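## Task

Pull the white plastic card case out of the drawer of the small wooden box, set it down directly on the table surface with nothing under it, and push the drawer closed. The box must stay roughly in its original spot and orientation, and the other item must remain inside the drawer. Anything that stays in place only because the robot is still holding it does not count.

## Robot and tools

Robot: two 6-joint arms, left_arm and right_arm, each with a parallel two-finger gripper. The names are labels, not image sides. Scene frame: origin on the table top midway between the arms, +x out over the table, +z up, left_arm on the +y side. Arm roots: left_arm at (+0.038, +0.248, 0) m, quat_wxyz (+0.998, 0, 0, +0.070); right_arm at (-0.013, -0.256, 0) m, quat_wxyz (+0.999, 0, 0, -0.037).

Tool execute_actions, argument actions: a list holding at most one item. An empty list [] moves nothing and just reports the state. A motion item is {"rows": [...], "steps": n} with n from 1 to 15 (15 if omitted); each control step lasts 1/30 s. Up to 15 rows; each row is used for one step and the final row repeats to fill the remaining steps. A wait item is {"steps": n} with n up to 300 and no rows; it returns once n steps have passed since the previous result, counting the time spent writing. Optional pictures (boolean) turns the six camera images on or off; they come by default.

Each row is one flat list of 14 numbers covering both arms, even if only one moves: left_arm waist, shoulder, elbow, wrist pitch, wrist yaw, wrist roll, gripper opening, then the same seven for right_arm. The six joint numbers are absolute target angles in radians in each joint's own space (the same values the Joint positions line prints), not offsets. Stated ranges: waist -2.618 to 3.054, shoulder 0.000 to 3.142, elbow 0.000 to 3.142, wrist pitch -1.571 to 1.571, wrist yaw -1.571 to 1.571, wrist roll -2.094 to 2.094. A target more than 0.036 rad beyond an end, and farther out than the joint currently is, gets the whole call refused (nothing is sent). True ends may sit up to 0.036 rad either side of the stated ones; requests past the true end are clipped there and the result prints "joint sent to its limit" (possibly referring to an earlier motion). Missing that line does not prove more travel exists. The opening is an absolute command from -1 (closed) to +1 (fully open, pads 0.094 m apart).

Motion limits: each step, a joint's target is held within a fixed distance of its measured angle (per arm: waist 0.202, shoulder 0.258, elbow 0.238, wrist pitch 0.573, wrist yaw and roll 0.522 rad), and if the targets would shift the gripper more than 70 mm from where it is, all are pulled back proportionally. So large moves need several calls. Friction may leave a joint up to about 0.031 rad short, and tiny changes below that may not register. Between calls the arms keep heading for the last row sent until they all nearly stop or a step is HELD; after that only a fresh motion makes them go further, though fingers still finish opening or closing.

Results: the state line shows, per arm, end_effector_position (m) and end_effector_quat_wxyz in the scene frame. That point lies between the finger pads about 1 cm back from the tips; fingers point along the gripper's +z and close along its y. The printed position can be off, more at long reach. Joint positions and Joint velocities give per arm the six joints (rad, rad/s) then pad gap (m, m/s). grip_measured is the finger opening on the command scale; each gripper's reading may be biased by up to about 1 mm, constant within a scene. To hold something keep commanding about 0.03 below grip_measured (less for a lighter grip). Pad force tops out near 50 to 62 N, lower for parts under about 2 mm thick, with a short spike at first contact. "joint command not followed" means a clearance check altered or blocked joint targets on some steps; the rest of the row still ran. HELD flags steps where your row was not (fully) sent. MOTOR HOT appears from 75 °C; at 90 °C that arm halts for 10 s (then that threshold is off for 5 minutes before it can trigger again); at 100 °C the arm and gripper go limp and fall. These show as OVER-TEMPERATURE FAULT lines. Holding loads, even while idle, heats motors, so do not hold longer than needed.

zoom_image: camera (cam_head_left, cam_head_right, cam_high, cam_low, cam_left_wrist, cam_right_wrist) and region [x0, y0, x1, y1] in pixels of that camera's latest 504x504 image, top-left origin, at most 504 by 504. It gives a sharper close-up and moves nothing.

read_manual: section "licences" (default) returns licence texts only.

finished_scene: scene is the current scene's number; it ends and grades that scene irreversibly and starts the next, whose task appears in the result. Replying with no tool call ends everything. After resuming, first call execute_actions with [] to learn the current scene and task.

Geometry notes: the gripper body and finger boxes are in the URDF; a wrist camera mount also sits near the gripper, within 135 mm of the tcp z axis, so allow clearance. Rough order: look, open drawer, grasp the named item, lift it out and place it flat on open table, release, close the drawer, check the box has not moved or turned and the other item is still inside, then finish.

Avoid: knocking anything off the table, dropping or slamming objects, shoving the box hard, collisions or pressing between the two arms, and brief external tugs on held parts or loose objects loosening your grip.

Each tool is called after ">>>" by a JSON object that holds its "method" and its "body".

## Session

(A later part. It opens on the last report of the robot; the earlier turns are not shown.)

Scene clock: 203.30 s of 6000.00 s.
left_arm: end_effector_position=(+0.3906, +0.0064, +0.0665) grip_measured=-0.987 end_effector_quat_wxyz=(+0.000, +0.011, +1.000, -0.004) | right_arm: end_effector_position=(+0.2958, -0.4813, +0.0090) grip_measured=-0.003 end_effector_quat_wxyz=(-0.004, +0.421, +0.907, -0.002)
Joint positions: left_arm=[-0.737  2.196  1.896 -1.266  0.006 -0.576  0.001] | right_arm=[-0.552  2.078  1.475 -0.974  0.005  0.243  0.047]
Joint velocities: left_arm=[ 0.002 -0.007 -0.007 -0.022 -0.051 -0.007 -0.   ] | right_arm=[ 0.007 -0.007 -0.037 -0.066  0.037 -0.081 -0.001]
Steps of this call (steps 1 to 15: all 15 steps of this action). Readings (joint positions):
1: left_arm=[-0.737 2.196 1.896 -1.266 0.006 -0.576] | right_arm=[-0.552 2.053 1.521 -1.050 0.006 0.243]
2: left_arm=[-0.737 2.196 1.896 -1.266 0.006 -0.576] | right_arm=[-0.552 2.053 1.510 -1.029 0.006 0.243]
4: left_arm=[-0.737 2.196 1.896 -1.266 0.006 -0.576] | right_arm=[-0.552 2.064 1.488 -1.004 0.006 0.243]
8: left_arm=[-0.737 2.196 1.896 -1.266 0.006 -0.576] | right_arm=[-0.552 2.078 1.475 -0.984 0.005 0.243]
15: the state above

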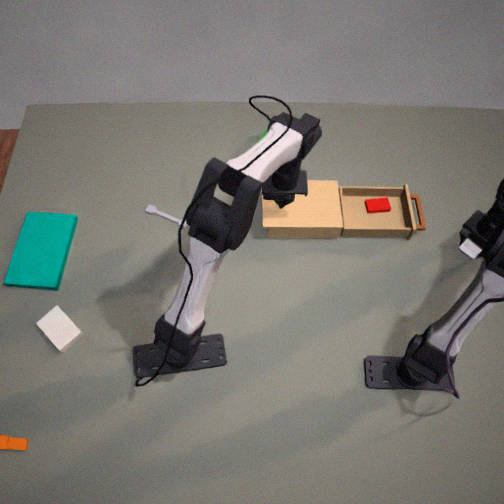

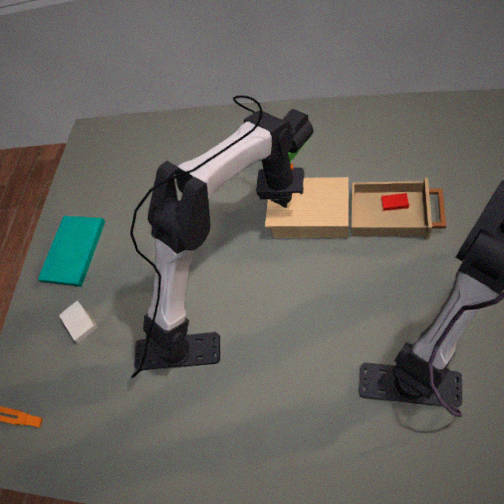

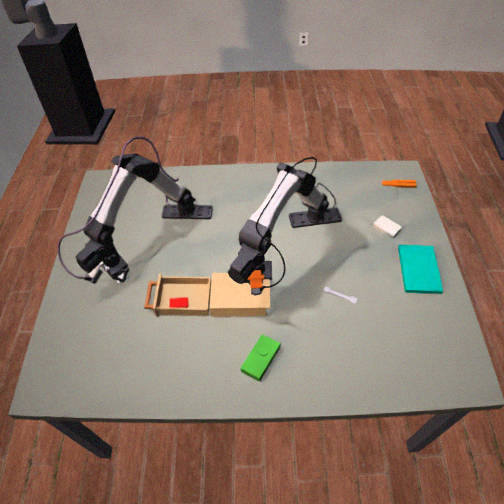

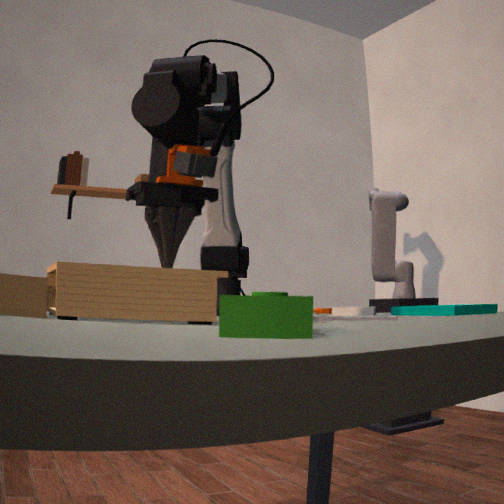

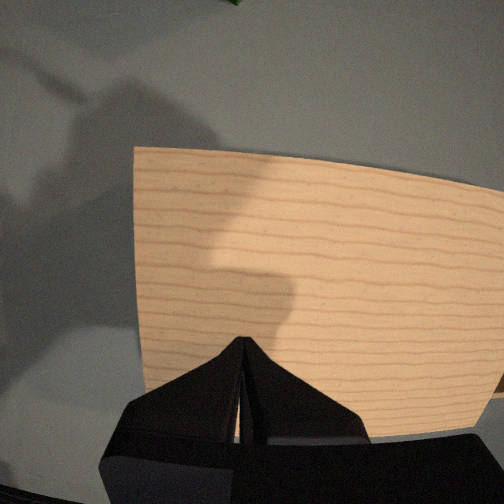

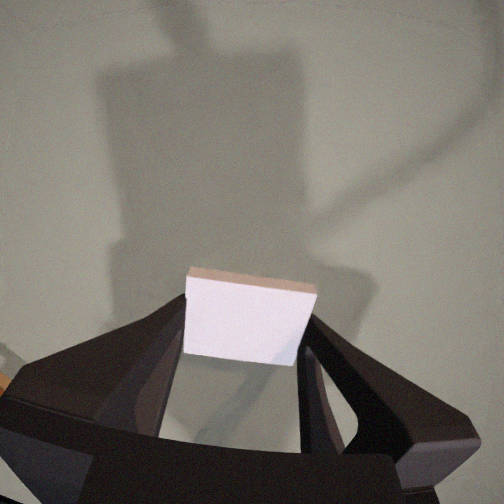

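>>> {"method": "execute_actions", "body": {"actions": [{"rows":[[-0.734,2.21,1.89,-1.26,0,-0.58,-1,-0.55,2.1,1.45,-0.96,0,0.25,0.35]],"steps":8}], "pictures": false}}

>>> {"method": "execute_actions", "body": {"actions": [{"rows":[[-0.734,2.21,1.89,-1.26,0,-0.58,-1,-0.55,2.03,1.75,-1.28,0,0.1,0.35]],"steps":12}], "pictures": false}}

>>> {"method": "execute_actions", "body": {"actions": [{"rows":[[-0.734,2.21,1.89,-1.26,0,-0.58,-1,-0.082,2.11,1.85,-1.3,0,-0.085,-0.45]]}], "pictures": false}}

>>> {"method": "execute_actions", "body": {"actions": [{"rows":[[-0.734,2.21,1.89,-1.26,0,-0.58,-1,-0.082,2.12,1.755,-1.22,0,-0.085,-0.45]]}]}}

Scene clock: 217.83 s of 6000.00 s.
left_arm: end_effector_position=(+0.3906, +0.0064, +0.0665) grip_measured=-0.987 end_effector_quat_wxyz=(+0.000, +0.011, +1.000, -0.004) | right_arm: end_effector_position=(+0.2967, -0.4820, +0.0090) grip_measured=+0.348 end_effector_quat_wxyz=(-0.001, +0.421, +0.907, -0.002)
Joint positions: left_arm=[-0.737  2.196  1.896 -1.266  0.006 -0.576  0.001] | right_arm=[-0.552  2.078  1.475 -0.97   0.005  0.243  0.063]
Joint velocities: left_arm=[ 0.027  0.002  0.007 -0.051 -0.022  0.007 -0.   ] | right_arm=[-0.002 -0.027  0.002 -0.051 -0.051 -0.022 -0.001]
Steps of this call (steps 1 to 15: the robot went on to your last target; steps 16 to 90: nothing new was sent; then 11.27 s passed at rest; steps 91 to 98: all 8 steps of this action). Readings (joint positions):
91: left_arm=[-0.737 2.196 1.896 -1.266 0.006 -0.576] | right_arm=[-0.552 2.078 1.475 -0.973 0.005 0.243]
92: left_arm=[-0.737 2.196 1.896 -1.266 0.006 -0.576] | right_arm=[-0.552 2.078 1.475 -0.971 0.005 0.243]
94: left_arm=[-0.737 2.196 1.896 -1.266 0.006 -0.576] | right_arm=[-0.552 2.078 1.475 -0.970 0.005 0.243]
98: the state above

Scene clock: 218.23 s of 6000.00 s.
left_arm: end_effector_position=(+0.3906, +0.0064, +0.0665) grip_measured=-0.987 end_effector_quat_wxyz=(+0.000, +0.011, +1.000, -0.004) | right_arm: end_effector_position=(+0.3144, -0.4948, +0.1070) grip_measured=+0.348 end_effector_quat_wxyz=(+0.043, +0.365, +0.930, -0.014)
Joint positions: left_arm=[-0.737  2.196  1.896 -1.266  0.006 -0.576  0.001] | right_arm=[-0.552  2.004  1.759 -1.235  0.005  0.121  0.063]
Joint velocities: left_arm=[-0.012  0.017 -0.017 -0.022 -0.051  0.037 -0.001] | right_arm=[-0.002  0.081  0.007 -0.198  0.022 -0.081  0.001]
Steps of this call (steps 1 to 12: all 12 steps of this action). Readings (joint positions):
1: left_arm=[-0.737 2.196 1.896 -1.266 0.006 -0.576] | right_arm=[-0.552 2.079 1.506 -1.014 0.005 0.226]
2: left_arm=[-0.737 2.196 1.896 -1.266 0.006 -0.576] | right_arm=[-0.552 2.086 1.560 -1.080 0.005 0.205]
4: left_arm=[-0.737 2.196 1.896 -1.266 0.006 -0.576] | right_arm=[-0.552 2.072 1.672 -1.146 0.005 0.172]
8: left_arm=[-0.737 2.196 1.896 -1.266 0.006 -0.576] | right_arm=[-0.552 2.006 1.756 -1.191 0.005 0.135]
12: the state above

Scene clock: 218.73 s of 6000.00 s.
left_arm: end_effector_position=(+0.3906, +0.0064, +0.0665) grip_measured=-0.987 end_effector_quat_wxyz=(+0.000, +0.011, +1.000, -0.004) | right_arm: end_effector_position=(+0.3959, -0.3037, +0.0920) grip_measured=-0.448 end_effector_quat_wxyz=(+0.018, +0.027, +0.999, +0.004)
Joint positions: left_arm=[-0.737  2.196  1.896 -1.266  0.006 -0.576  0.001] | right_arm=[-0.045  2.092  1.833 -1.277 -0.011 -0.066  0.026]
Joint velocities: left_arm=[ 0.012  0.002  0.002 -0.022  0.007 -0.037 -0.001] | right_arm=[-0.276 -0.007 -0.007 -0.037  0.037 -0.095  0.001]
Steps of this call (steps 1 to 15: all 15 steps of this action). Readings (joint positions):
1: left_arm=[-0.737 2.196 1.896 -1.266 0.006 -0.576] | right_arm=[-0.539 2.013 1.769 -1.251 0.011 0.099]
2: left_arm=[-0.737 2.196 1.896 -1.266 0.006 -0.576] | right_arm=[-0.514 2.029 1.791 -1.264 0.017 0.071]
4: left_arm=[-0.737 2.196 1.896 -1.266 0.006 -0.576] | right_arm=[-0.424 2.057 1.821 -1.263 0.018 0.029]
8: left_arm=[-0.737 2.196 1.896 -1.266 0.006 -0.576] | right_arm=[-0.200 2.086 1.831 -1.262 0.014 -0.024]
15: the state above

Scene clock: 219.23 s of 6000.00 s.
left_arm: end_effector_position=(+0.3906, +0.0064, +0.0665) grip_measured=-0.987 end_effector_quat_wxyz=(+0.000, +0.011, +1.000, -0.004) | right_arm: end_effector_position=(+0.3916, -0.3199, +0.0750) grip_measured=-0.448 end_effector_quat_wxyz=(+0.011, +0.042, +0.999, +0.001)
Joint positions: left_arm=[-0.737  2.196  1.896 -1.266  0.006 -0.576  0.001] | right_arm=[-0.083  2.1    1.778 -1.227 -0.005 -0.074  0.026]
Joint velocities: left_arm=[ 0.022  0.012  0.002  0.022 -0.081 -0.066 -0.   ] | right_arm=[ 0.002  0.007  0.002 -0.022 -0.007 -0.022 -0.001]
Steps of this call (steps 1 to 15: all 15 steps of this action). Readings (joint positions):
1: left_arm=[-0.737 2.196 1.896 -1.266 0.006 -0.576] | right_arm=[-0.055 2.092 1.825 -1.270 -0.011 -0.068]
2: left_arm=[-0.737 2.196 1.896 -1.266 0.006 -0.576] | right_arm=[-0.064 2.091 1.815 -1.259 -0.010 -0.069]
4: left_arm=[-0.737 2.196 1.896 -1.266 0.006 -0.576] | right_arm=[-0.079 2.094 1.791 -1.245 -0.007 -0.071]
8: left_arm=[-0.737 2.196 1.896 -1.266 0.006 -0.576] | right_arm=[-0.083 2.100 1.778 -1.237 -0.005 -0.073]
15: the state above

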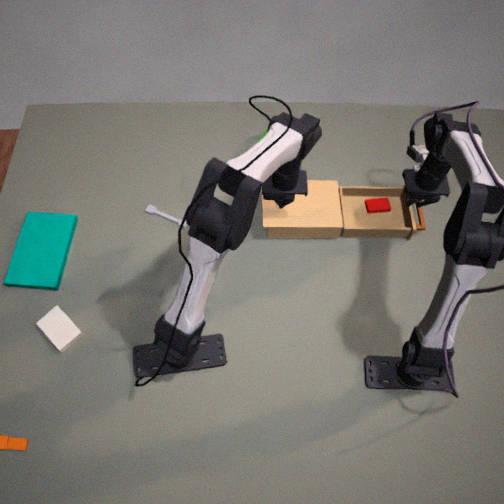

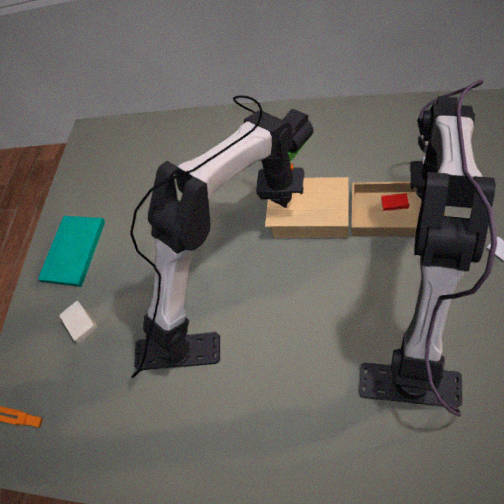

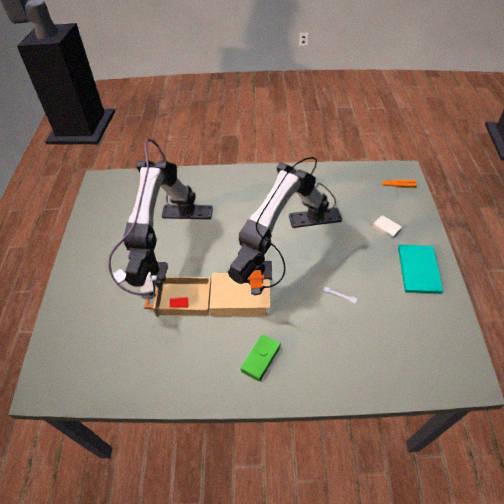

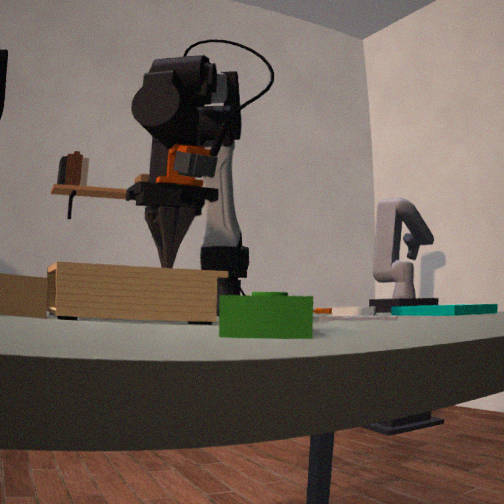

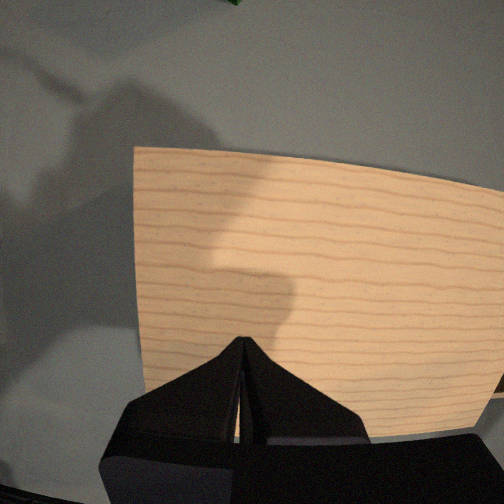

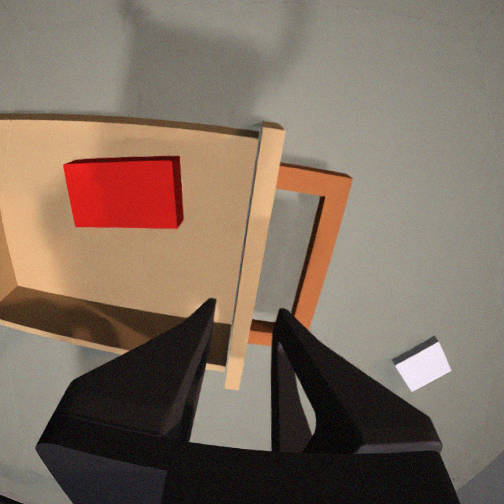

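>>> {"method": "execute_actions", "body": {"actions": [{"rows":[[-0.734,2.21,1.89,-1.26,0,-0.58,-1,-0.082,2.16,1.675,-1.115,0,-0.04,-0.5]]}], "pictures": false}}

>>> {"method": "execute_actions", "body": {"actions": [{"rows":[[-0.734,2.21,1.89,-1.26,0,-0.58,-1,-0.082,2.16,1.675,-1.115,0,-0.04,-0.9]]}]}}

>>> {"method": "zoom_image", "body": {"camera": "cam_high", "region": [140,250,280,330]}}

Scene clock: 228.90 s of 6000.00 s.
left_arm: end_effector_position=(+0.3906, +0.0064, +0.0665) grip_measured=-0.987 end_effector_quat_wxyz=(+0.000, +0.011, +1.000, -0.004) | right_arm: end_effector_position=(+0.3901, -0.3196, +0.0353) grip_measured=-0.498 end_effector_quat_wxyz=(-0.004, +0.053, +0.999, +0.003)
Joint positions: left_arm=[-0.737  2.196  1.896 -1.266  0.006 -0.576  0.001] | right_arm=[-0.083  2.148  1.693 -1.125 -0.005 -0.052  0.024]
Joint velocities: left_arm=[ 0.002 -0.027  0.007 -0.007 -0.037 -0.007 -0.001] | right_arm=[ 0.007  0.012  0.007  0.037  0.037  0.022 -0.001]
Steps of this call (steps 1 to 15: the robot went on to your last target; steps 16 to 90: nothing new was sent; then 6.17 s passed at rest; steps 91 to 105: all 15 steps of this action). Readings (joint positions):
91: left_arm=[-0.737 2.196 1.896 -1.266 0.006 -0.576] | right_arm=[-0.083 2.100 1.767 -1.210 -0.005 -0.072]
92: left_arm=[-0.737 2.196 1.896 -1.266 0.006 -0.576] | right_arm=[-0.083 2.101 1.750 -1.188 -0.005 -0.067]
94: left_arm=[-0.737 2.196 1.896 -1.266 0.006 -0.576] | right_arm=[-0.083 2.117 1.719 -1.161 -0.005 -0.061]
98: left_arm=[-0.737 2.196 1.896 -1.266 0.006 -0.576] | right_arm=[-0.083 2.147 1.694 -1.141 -0.005 -0.055]
105: the state above

Scene clock: 229.40 s of 6000.00 s.
left_arm: end_effector_position=(+0.3906, +0.0064, +0.0665) grip_measured=-0.987 end_effector_quat_wxyz=(+0.000, +0.011, +1.000, -0.004) | right_arm: end_effector_position=(+0.3911, -0.3209, +0.0353) grip_measured=-0.850 end_effector_quat_wxyz=(-0.002, +0.056, +0.998, -0.001)
Joint positions: left_arm=[-0.737  2.196  1.896 -1.266  0.006 -0.576  0.001] | right_arm=[-0.083  2.148  1.693 -1.12   0.001 -0.045  0.007]
Joint velocities: left_arm=[-0.017 -0.012  0.007 -0.066 -0.007  0.007  0.001] | right_arm=[-0.012 -0.012 -0.007  0.037 -0.022  0.022  0.001]
Steps of this call (steps 1 to 15: all 15 steps of this action). Readings (joint positions):
1: left_arm=[-0.737 2.196 1.896 -1.266 0.006 -0.576] | right_arm=[-0.083 2.148 1.693 -1.124 -0.005 -0.051]
2: left_arm=[-0.737 2.196 1.896 -1.266 0.006 -0.576] | right_arm=[-0.083 2.148 1.693 -1.123 -0.004 -0.052]
4: left_arm=[-0.737 2.196 1.896 -1.266 0.006 -0.576] | right_arm=[-0.083 2.148 1.693 -1.121 -0.001 -0.046]
8: left_arm=[-0.737 2.196 1.896 -1.266 0.006 -0.576] | right_arm=[-0.083 2.148 1.693 -1.120 0.001 -0.045]
15: the state above

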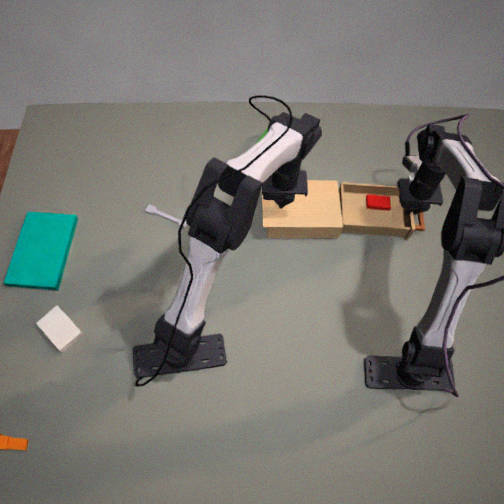

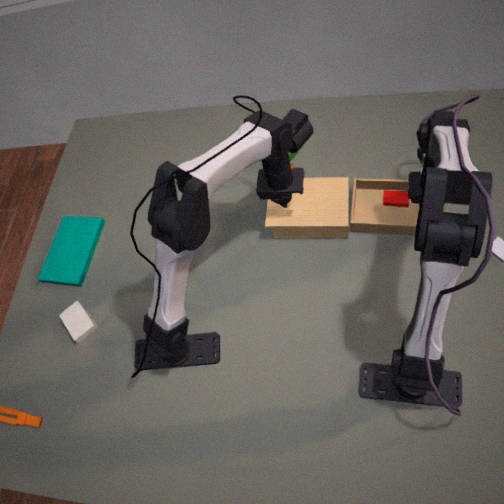

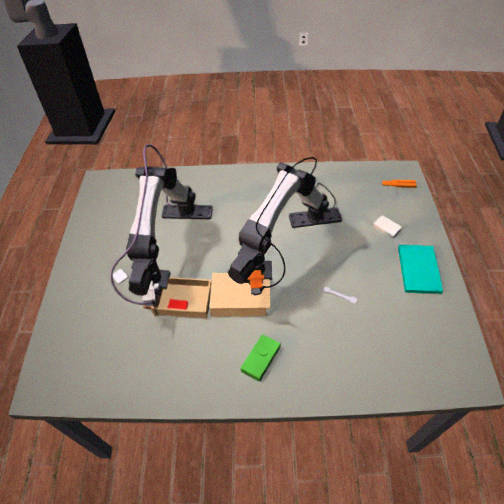

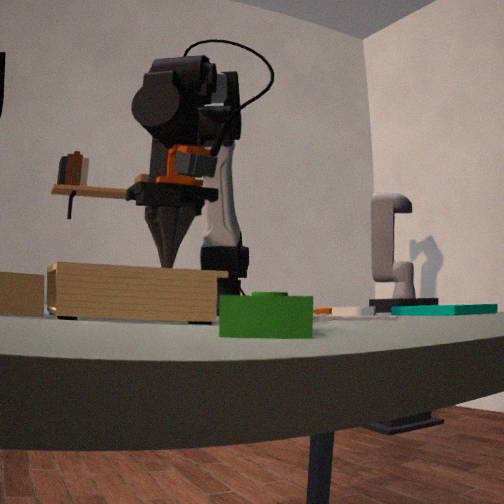

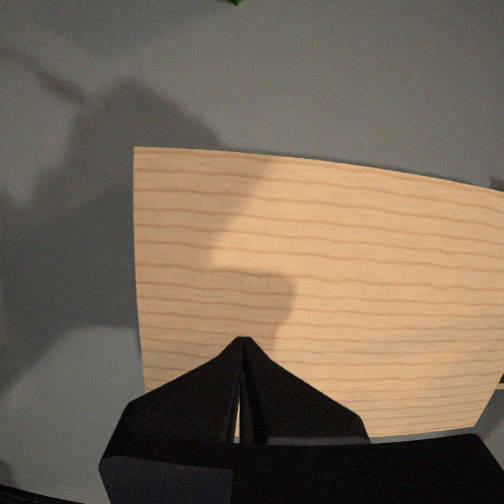

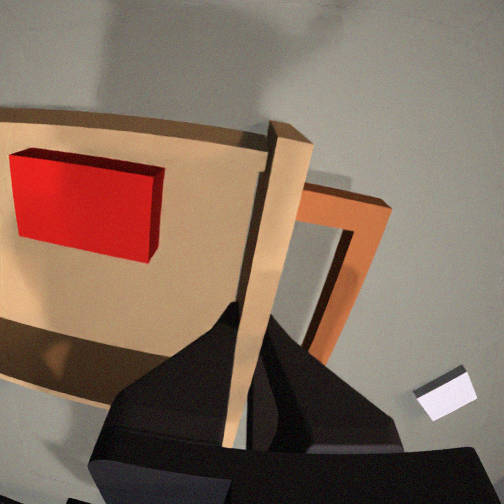

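Region (140, 250, 280, 330) of cam_high's 504x504 image, scaled by 3.600, with more detail than that image has; it fills the top 288 rows of this view, and the rest is white.

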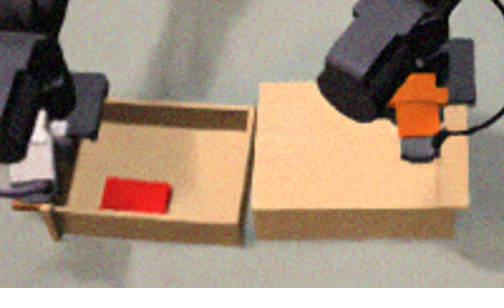

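>>> {"method": "execute_actions", "body": {"actions": [{"rows":[[-0.734,2.21,1.89,-1.26,0,-0.58,-1,-0.082,2.15,1.73,-1.165,-0.04,-0.112,-0.9]]}]}}

>>> {"method": "zoom_image", "body": {"camera": "cam_head_right", "region": [300,160,440,250]}}

>>> {"method": "zoom_image", "body": {"camera": "cam_low", "region": [0,240,120,340]}}

Scene clock: 238.40 s of 6000.00 s.
left_arm: end_effector_position=(+0.3906, +0.0064, +0.0665) grip_measured=-0.987 end_effector_quat_wxyz=(+0.000, +0.011, +1.000, -0.004) | right_arm: end_effector_position=(+0.3894, -0.3166, +0.0397) grip_measured=-0.850 end_effector_quat_wxyz=(-0.007, +0.030, +0.999, +0.012)
Joint positions: left_arm=[-0.737  2.196  1.896 -1.266  0.006 -0.576  0.001] | right_arm=[-0.083  2.148  1.711 -1.151 -0.022 -0.099  0.007]
Joint velocities: left_arm=[ 0.002 -0.007  0.022 -0.037  0.007  0.037 -0.001] | right_arm=[ 0.007 -0.012 -0.017  0.007  0.007 -0.095  0.001]
Steps of this call (steps 1 to 15: the robot went on to your last target; steps 16 to 90: nothing new was sent; then 5.50 s passed at rest; steps 91 to 105: all 15 steps of this action). Readings (joint positions):
91: left_arm=[-0.737 2.196 1.896 -1.266 0.006 -0.576] | right_arm=[-0.083 2.148 1.696 -1.123 -0.001 -0.052]
92: left_arm=[-0.737 2.196 1.896 -1.266 0.006 -0.576] | right_arm=[-0.083 2.148 1.700 -1.129 -0.005 -0.062]
94: left_arm=[-0.737 2.196 1.896 -1.266 0.006 -0.576] | right_arm=[-0.083 2.148 1.708 -1.139 -0.012 -0.076]
98: left_arm=[-0.737 2.196 1.896 -1.266 0.006 -0.576] | right_arm=[-0.083 2.148 1.711 -1.145 -0.018 -0.091]
105: the state above

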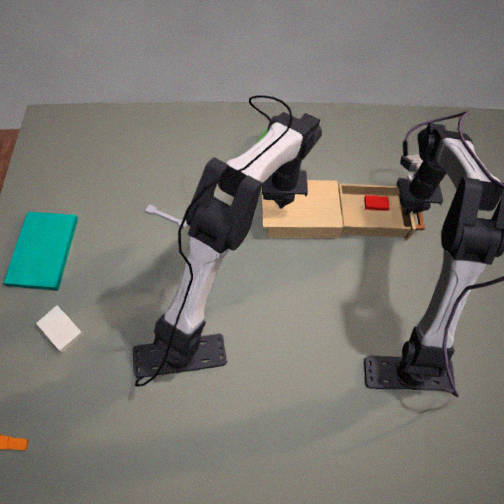

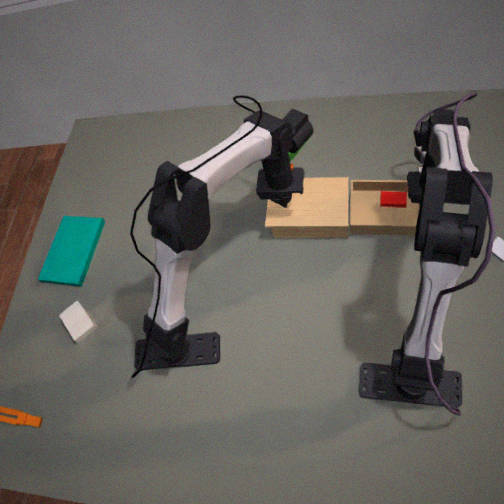

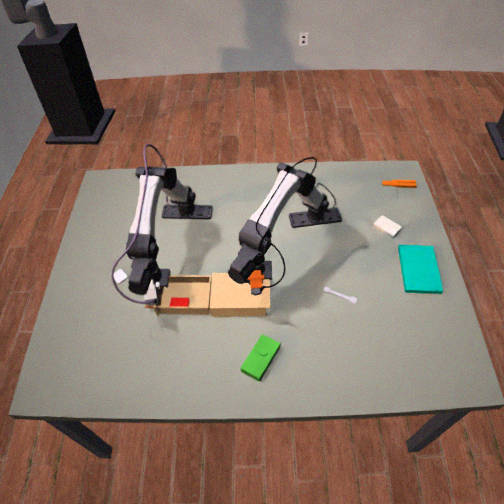

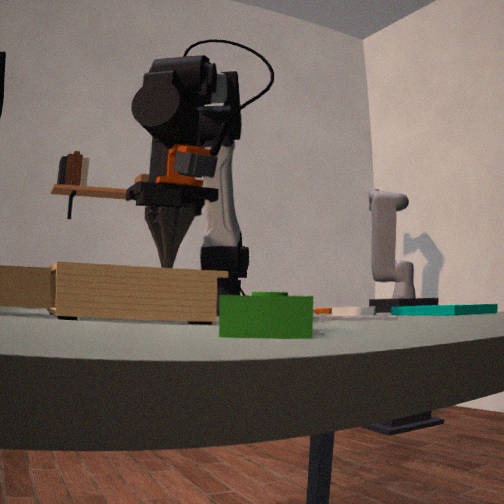

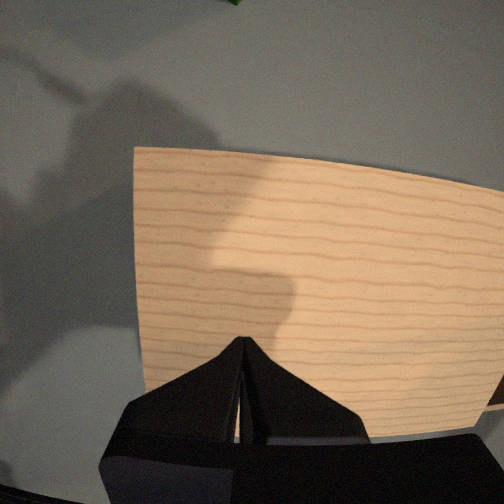

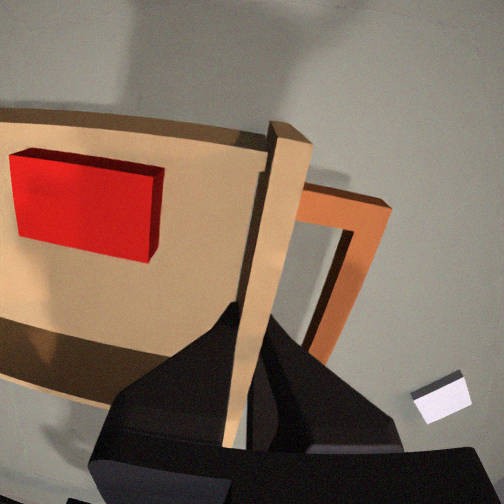

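Region (300, 160, 440, 250) of cam_head_right's 504x504 image, scaled by 3.600, with more detail than that image has; it fills the top 324 rows of this view, and the rest is white.

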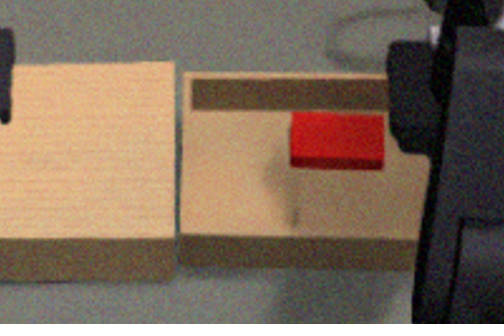

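Region (0, 240, 120, 340) of cam_low's 504x504 image, scaled by 4.200, with more detail than that image has.

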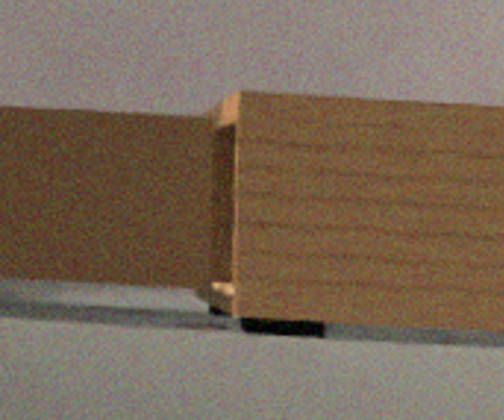

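>>> {"method": "execute_actions", "body": {"actions": [{"rows":[[-0.734,2.29,1.81,-1.26,0,-0.58,-1,-0.065,2.15,1.71,-1.155,-0.025,-0.08,-0.9],[-0.734,2.29,1.81,-1.26,0,-0.58,-1,-0.06,2.15,1.71,-1.155,-0.025,-0.075,-0.9],[-0.734,2.29,1.81,-1.26,0,-0.58,-1,-0.05,2.15,1.71,-1.155,-0.025,-0.07,-0.9],[-0.734,2.29,1.81,-1.26,0,-0.58,-1,-0.04,2.15,1.71,-1.155,-0.025,-0.063,-0.9]]}]}}

>>> {"method": "zoom_image", "body": {"camera": "cam_head_right", "region": [300,160,440,250]}}

>>> {"method": "zoom_image", "body": {"camera": "cam_low", "region": [0,240,120,340]}}

Scene clock: 251.23 s of 6000.00 s.
left_arm: end_effector_position=(+0.3899, +0.0068, +0.0644) grip_measured=-0.987 end_effector_quat_wxyz=(-0.002, +0.011, +1.000, -0.003) | right_arm: end_effector_position=(+0.3904, -0.3099, +0.0396) grip_measured=-0.850 end_effector_quat_wxyz=(-0.008, +0.029, +1.000, +0.002)
Joint positions: left_arm=[-0.737  2.199  1.892 -1.264  0.006 -0.576  0.001] | right_arm=[-0.058  2.148  1.711 -1.15  -0.003 -0.076  0.007]
Joint velocities: left_arm=[-0.017  0.007 -0.012 -0.007 -0.022  0.007 -0.   ] | right_arm=[ 0.002 -0.012 -0.007 -0.007 -0.022 -0.066  0.001]
Steps of this call (steps 1 to 15: the robot went on to your last target; steps 16 to 90: nothing new was sent; then 9.33 s passed at rest; steps 91 to 105: all 15 steps of this action). Readings (joint positions):
91: left_arm=[-0.737 2.199 1.893 -1.265 0.006 -0.576] | right_arm=[-0.082 2.148 1.711 -1.151 -0.022 -0.099]
92: left_arm=[-0.737 2.199 1.892 -1.264 0.006 -0.576] | right_arm=[-0.080 2.148 1.711 -1.151 -0.021 -0.097]
94: left_arm=[-0.737 2.199 1.892 -1.264 0.006 -0.576] | right_arm=[-0.072 2.148 1.711 -1.151 -0.019 -0.090]
98: left_arm=[-0.737 2.199 1.892 -1.264 0.006 -0.576] | right_arm=[-0.061 2.148 1.711 -1.147 -0.004 -0.084]
105: the state above

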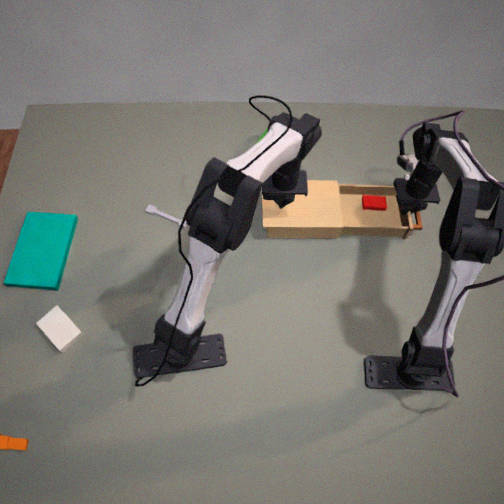

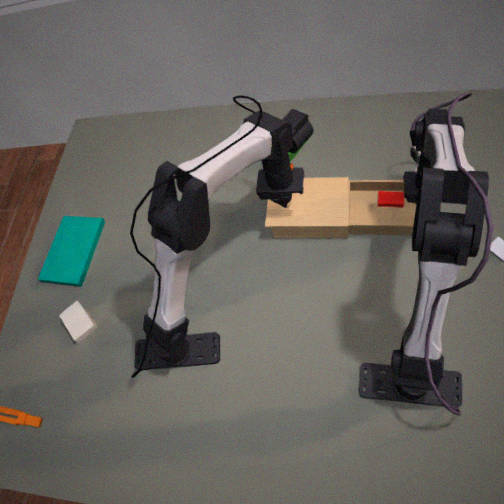

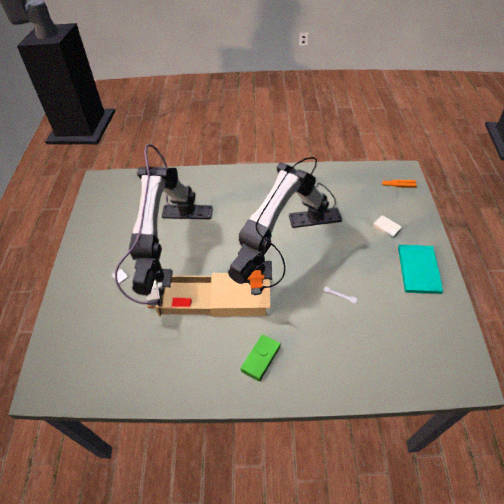

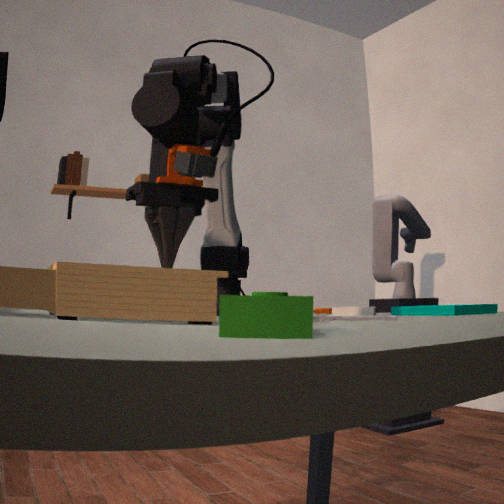

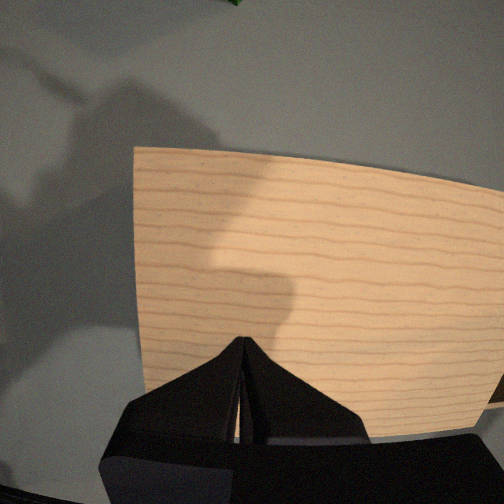

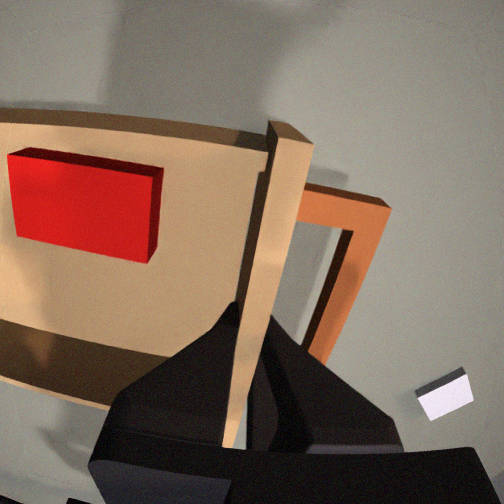

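Region (300, 160, 440, 250) of cam_head_right's 504x504 image, scaled by 3.600, with more detail than that image has; it fills the top 324 rows of this view, and the rest is white.

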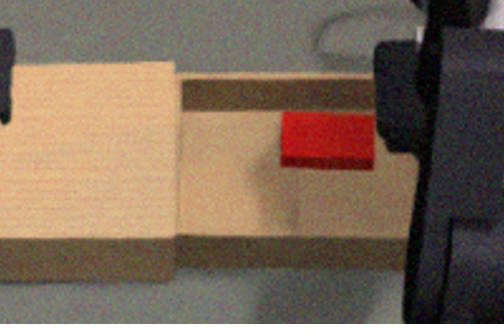

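Region (0, 240, 120, 340) of cam_low's 504x504 image, scaled by 4.200, with more detail than that image has.

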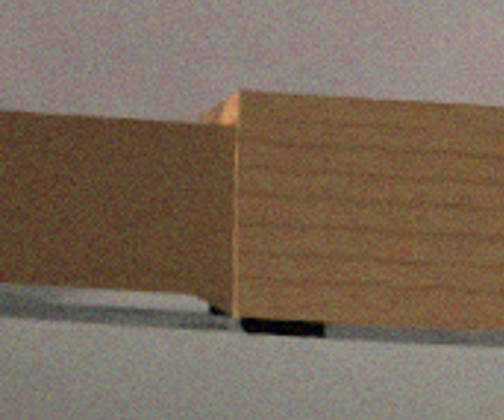

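Seems to be entering.

>>> {"method": "execute_actions", "body": {"actions": [{"rows":[[-0.734,2.31,1.79,-1.26,0,-0.58,-1,-0.01,2.15,1.71,-1.155,-0.05,-0.035,-0.9]],"steps":12}], "pictures": false}}

>>> {"method": "execute_actions", "body": {"actions": [{"rows":[[-0.734,2.31,1.79,-1.26,0,-0.58,-1,0.035,2.15,1.71,-1.155,-0.07,0.01,-0.9]]}]}}

Scene clock: 258.47 s of 6000.00 s.
left_arm: end_effector_position=(+0.3896, +0.0070, +0.0635) grip_measured=-0.987 end_effector_quat_wxyz=(-0.003, +0.011, +1.000, -0.002) | right_arm: end_effector_position=(+0.3882, -0.3078, +0.0397) grip_measured=-0.850 end_effector_quat_wxyz=(-0.014, +0.036, +0.999, -0.003)
Joint positions: left_arm=[-0.737  2.199  1.888 -1.262  0.006 -0.576  0.001] | right_arm=[-0.05   2.148  1.711 -1.161  0.007 -0.052  0.007]
Joint velocities: left_arm=[-0.012 -0.012  0.002 -0.022 -0.051  0.066 -0.001] | right_arm=[ 0.012 -0.002  0.007 -0.007  0.007  0.051  0.   ]
Steps of this call (steps 1 to 15: the robot went on to your last target; steps 16 to 90: nothing new was sent; then 3.83 s passed at rest; steps 91 to 102: all 12 steps of this action). Readings (joint positions):
91: left_arm=[-0.737 2.199 1.890 -1.263 0.006 -0.576] | right_arm=[-0.056 2.148 1.711 -1.151 -0.004 -0.072]
92: left_arm=[-0.737 2.199 1.888 -1.262 0.006 -0.576] | right_arm=[-0.053 2.148 1.711 -1.154 0.000 -0.066]
94: left_arm=[-0.737 2.199 1.888 -1.262 0.006 -0.576] | right_arm=[-0.050 2.148 1.711 -1.159 0.007 -0.057]
98: left_arm=[-0.737 2.199 1.888 -1.262 0.006 -0.576] | right_arm=[-0.050 2.148 1.711 -1.161 0.007 -0.052]
102: the state above

Scene clock: 258.97 s of 6000.00 s.
left_arm: end_effector_position=(+0.3896, +0.0070, +0.0635) grip_measured=-0.987 end_effector_quat_wxyz=(-0.003, +0.011, +1.000, -0.002) | right_arm: end_effector_position=(+0.3848, -0.3042, +0.0442) grip_measured=-0.850 end_effector_quat_wxyz=(-0.018, +0.047, +0.999, -0.020)
Joint positions: left_arm=[-0.737  2.199  1.888 -1.262  0.006 -0.576  0.001] | right_arm=[-0.027  2.137  1.711 -1.18   0.041 -0.007  0.007]
Joint velocities: left_arm=[-0.027  0.007  0.007 -0.066  0.007 -0.081 -0.001] | right_arm=[-0.007 -0.002 -0.002 -0.007 -0.051 -0.037  0.001]
Steps of this call (steps 1 to 15: all 15 steps of this action). Readings (joint positions):
1: left_arm=[-0.737 2.199 1.888 -1.262 0.006 -0.576] | right_arm=[-0.046 2.148 1.711 -1.161 0.008 -0.046]
2: left_arm=[-0.737 2.199 1.888 -1.262 0.006 -0.576] | right_arm=[-0.041 2.148 1.711 -1.166 0.017 -0.038]
4: left_arm=[-0.737 2.199 1.888 -1.262 0.006 -0.576] | right_arm=[-0.034 2.144 1.711 -1.172 0.030 -0.024]
8: left_arm=[-0.737 2.199 1.888 -1.262 0.006 -0.576] | right_arm=[-0.027 2.137 1.711 -1.179 0.041 -0.010]
15: the state above

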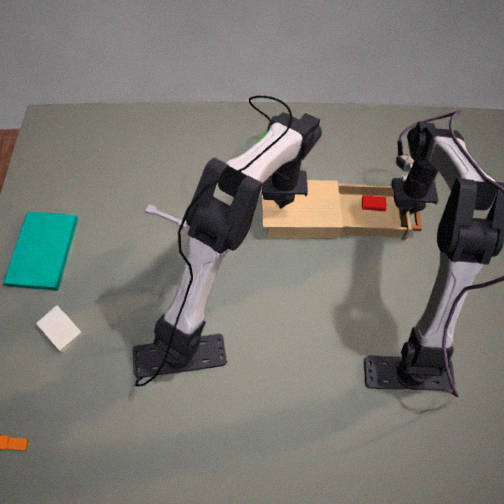

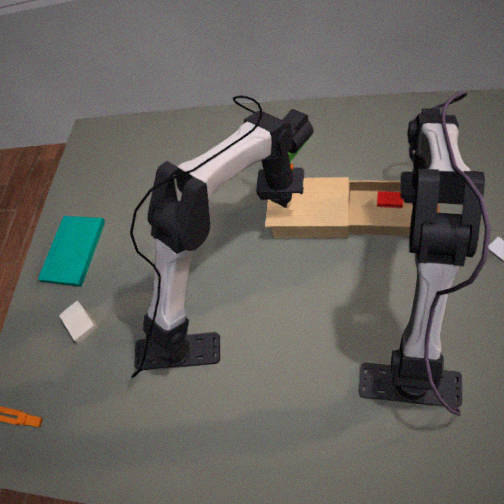

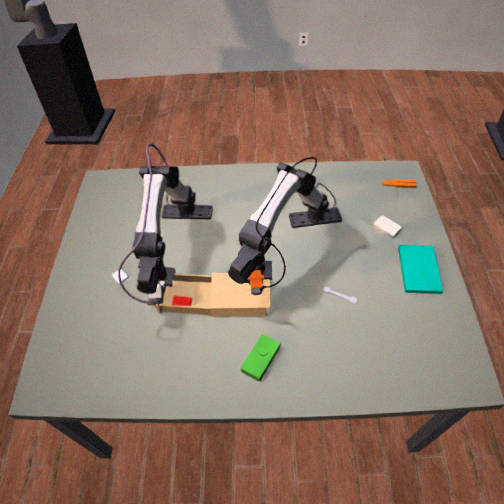

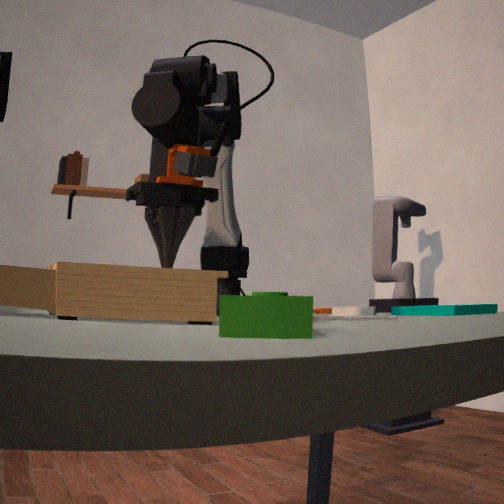

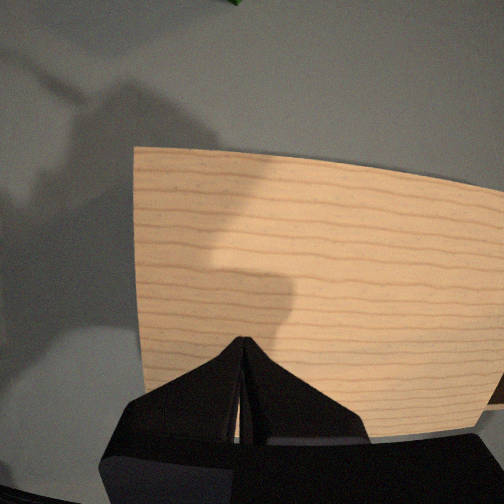

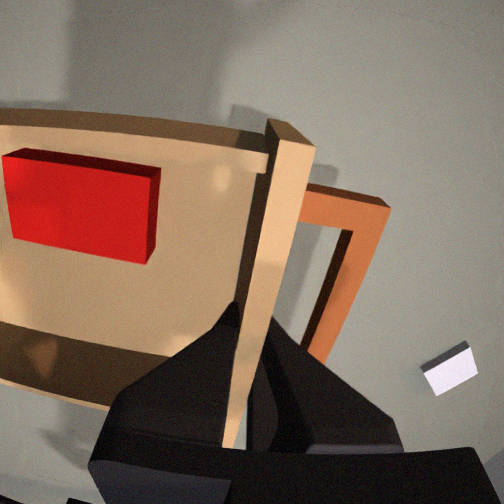

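>>> {"method": "execute_actions", "body": {"actions": [{"rows":[[-0.734,2.23,1.87,-1.26,0,-0.58,-1,-0.078,2.168,1.71,-1.15,-0.032,-0.11,-0.9]]}]}}

>>> {"method": "zoom_image", "body": {"camera": "cam_head_right", "region": [320,168,390,245]}}

>>> {"method": "zoom_image", "body": {"camera": "cam_low", "region": [20,255,90,325]}}

>>> {"method": "zoom_image", "body": {"camera": "cam_high", "region": [180,265,240,325]}}

Scene clock: 269.80 s of 6000.00 s.
left_arm: end_effector_position=(+0.3903, +0.0066, +0.0657) grip_measured=-0.987 end_effector_quat_wxyz=(+0.000, +0.011, +1.000, -0.004) | right_arm: end_effector_position=(+0.3881, -0.3170, +0.0395) grip_measured=-0.850 end_effector_quat_wxyz=(-0.010, +0.030, +0.999, +0.007)
Joint positions: left_arm=[-0.737  2.194  1.89  -1.261  0.006 -0.576  0.001] | right_arm=[-0.08   2.148  1.711 -1.156 -0.012 -0.095  0.007]
Joint velocities: left_arm=[-0.007 -0.007  0.012 -0.022 -0.066  0.007 -0.001] | right_arm=[-0.012 -0.007  0.012 -0.007 -0.051  0.081  0.002]
Steps of this call (steps 1 to 15: the robot went on to your last target; steps 16 to 90: nothing new was sent; then 7.33 s passed at rest; steps 91 to 105: all 15 steps of this action). Readings (joint positions):
91: left_arm=[-0.737 2.194 1.890 -1.261 0.006 -0.576] | right_arm=[-0.034 2.137 1.711 -1.180 0.039 -0.019]
92: left_arm=[-0.737 2.194 1.890 -1.261 0.006 -0.576] | right_arm=[-0.045 2.137 1.711 -1.175 0.024 -0.033]
94: left_arm=[-0.737 2.194 1.890 -1.261 0.006 -0.576] | right_arm=[-0.066 2.140 1.711 -1.165 0.009 -0.057]
98: left_arm=[-0.737 2.194 1.890 -1.261 0.006 -0.576] | right_arm=[-0.080 2.147 1.711 -1.158 -0.001 -0.081]
105: the state above

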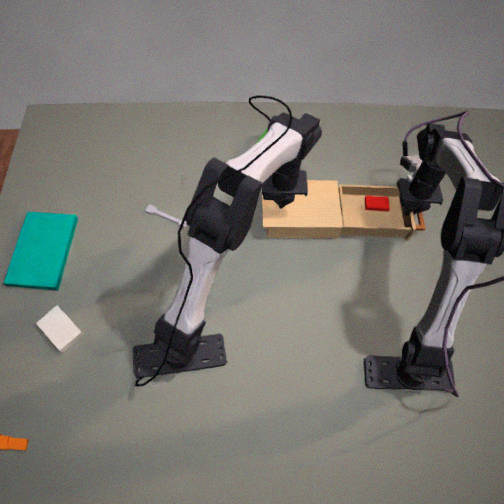

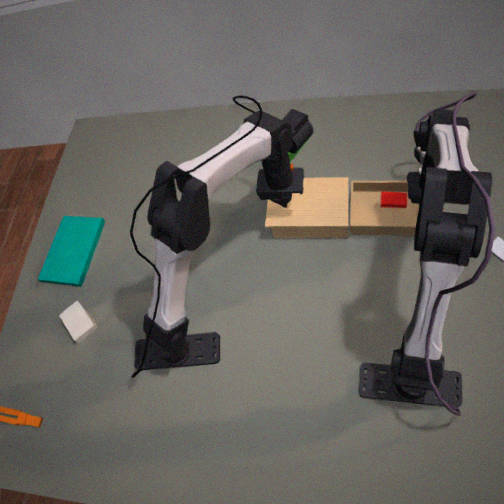

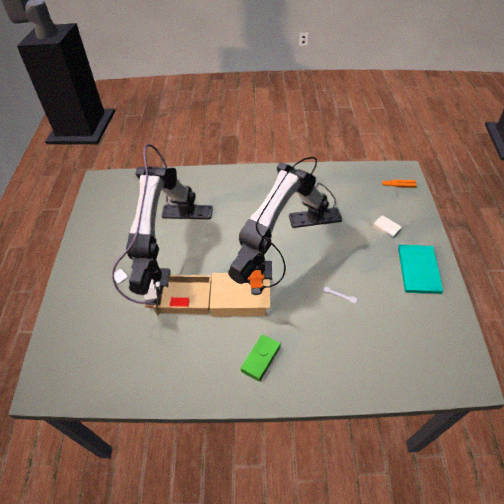

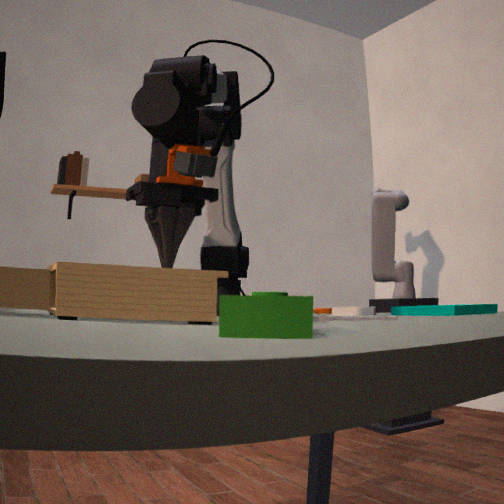

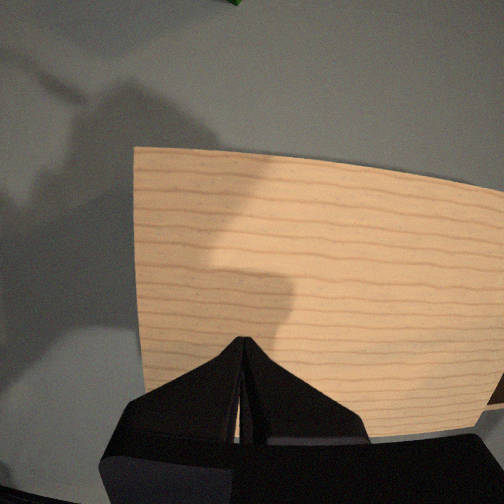

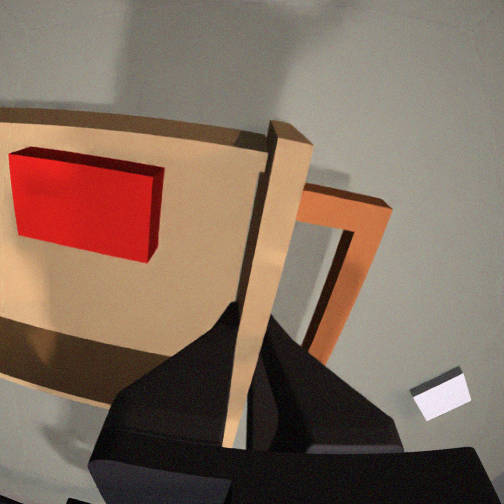

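Region (320, 168, 390, 245) of cam_head_right's 504x504 image, scaled by 6.545, with more detail than that image has; it fills the left 458 columns of this view, and the rest is white.

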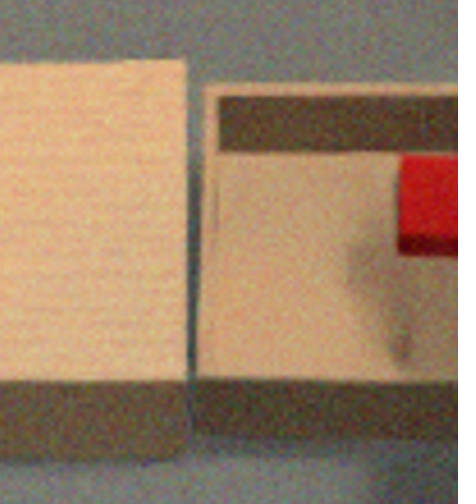

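Region (20, 255, 90, 325) of cam_low's 504x504 image, scaled by 7.200, with more detail than that image has.

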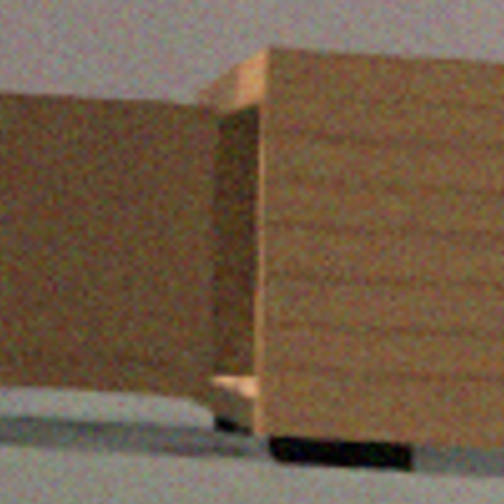

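Region (180, 265, 240, 325) of cam_high's 504x504 image, scaled by 8.400, with more detail than that image has.

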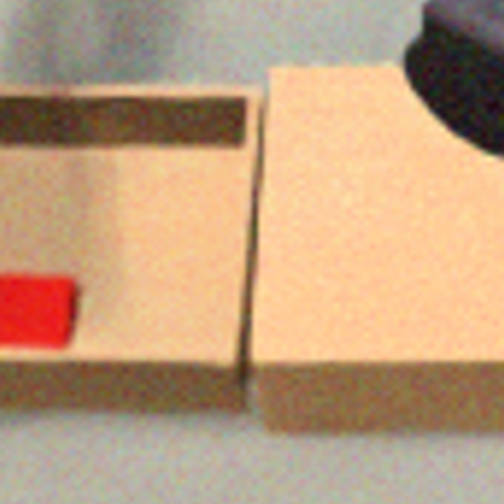

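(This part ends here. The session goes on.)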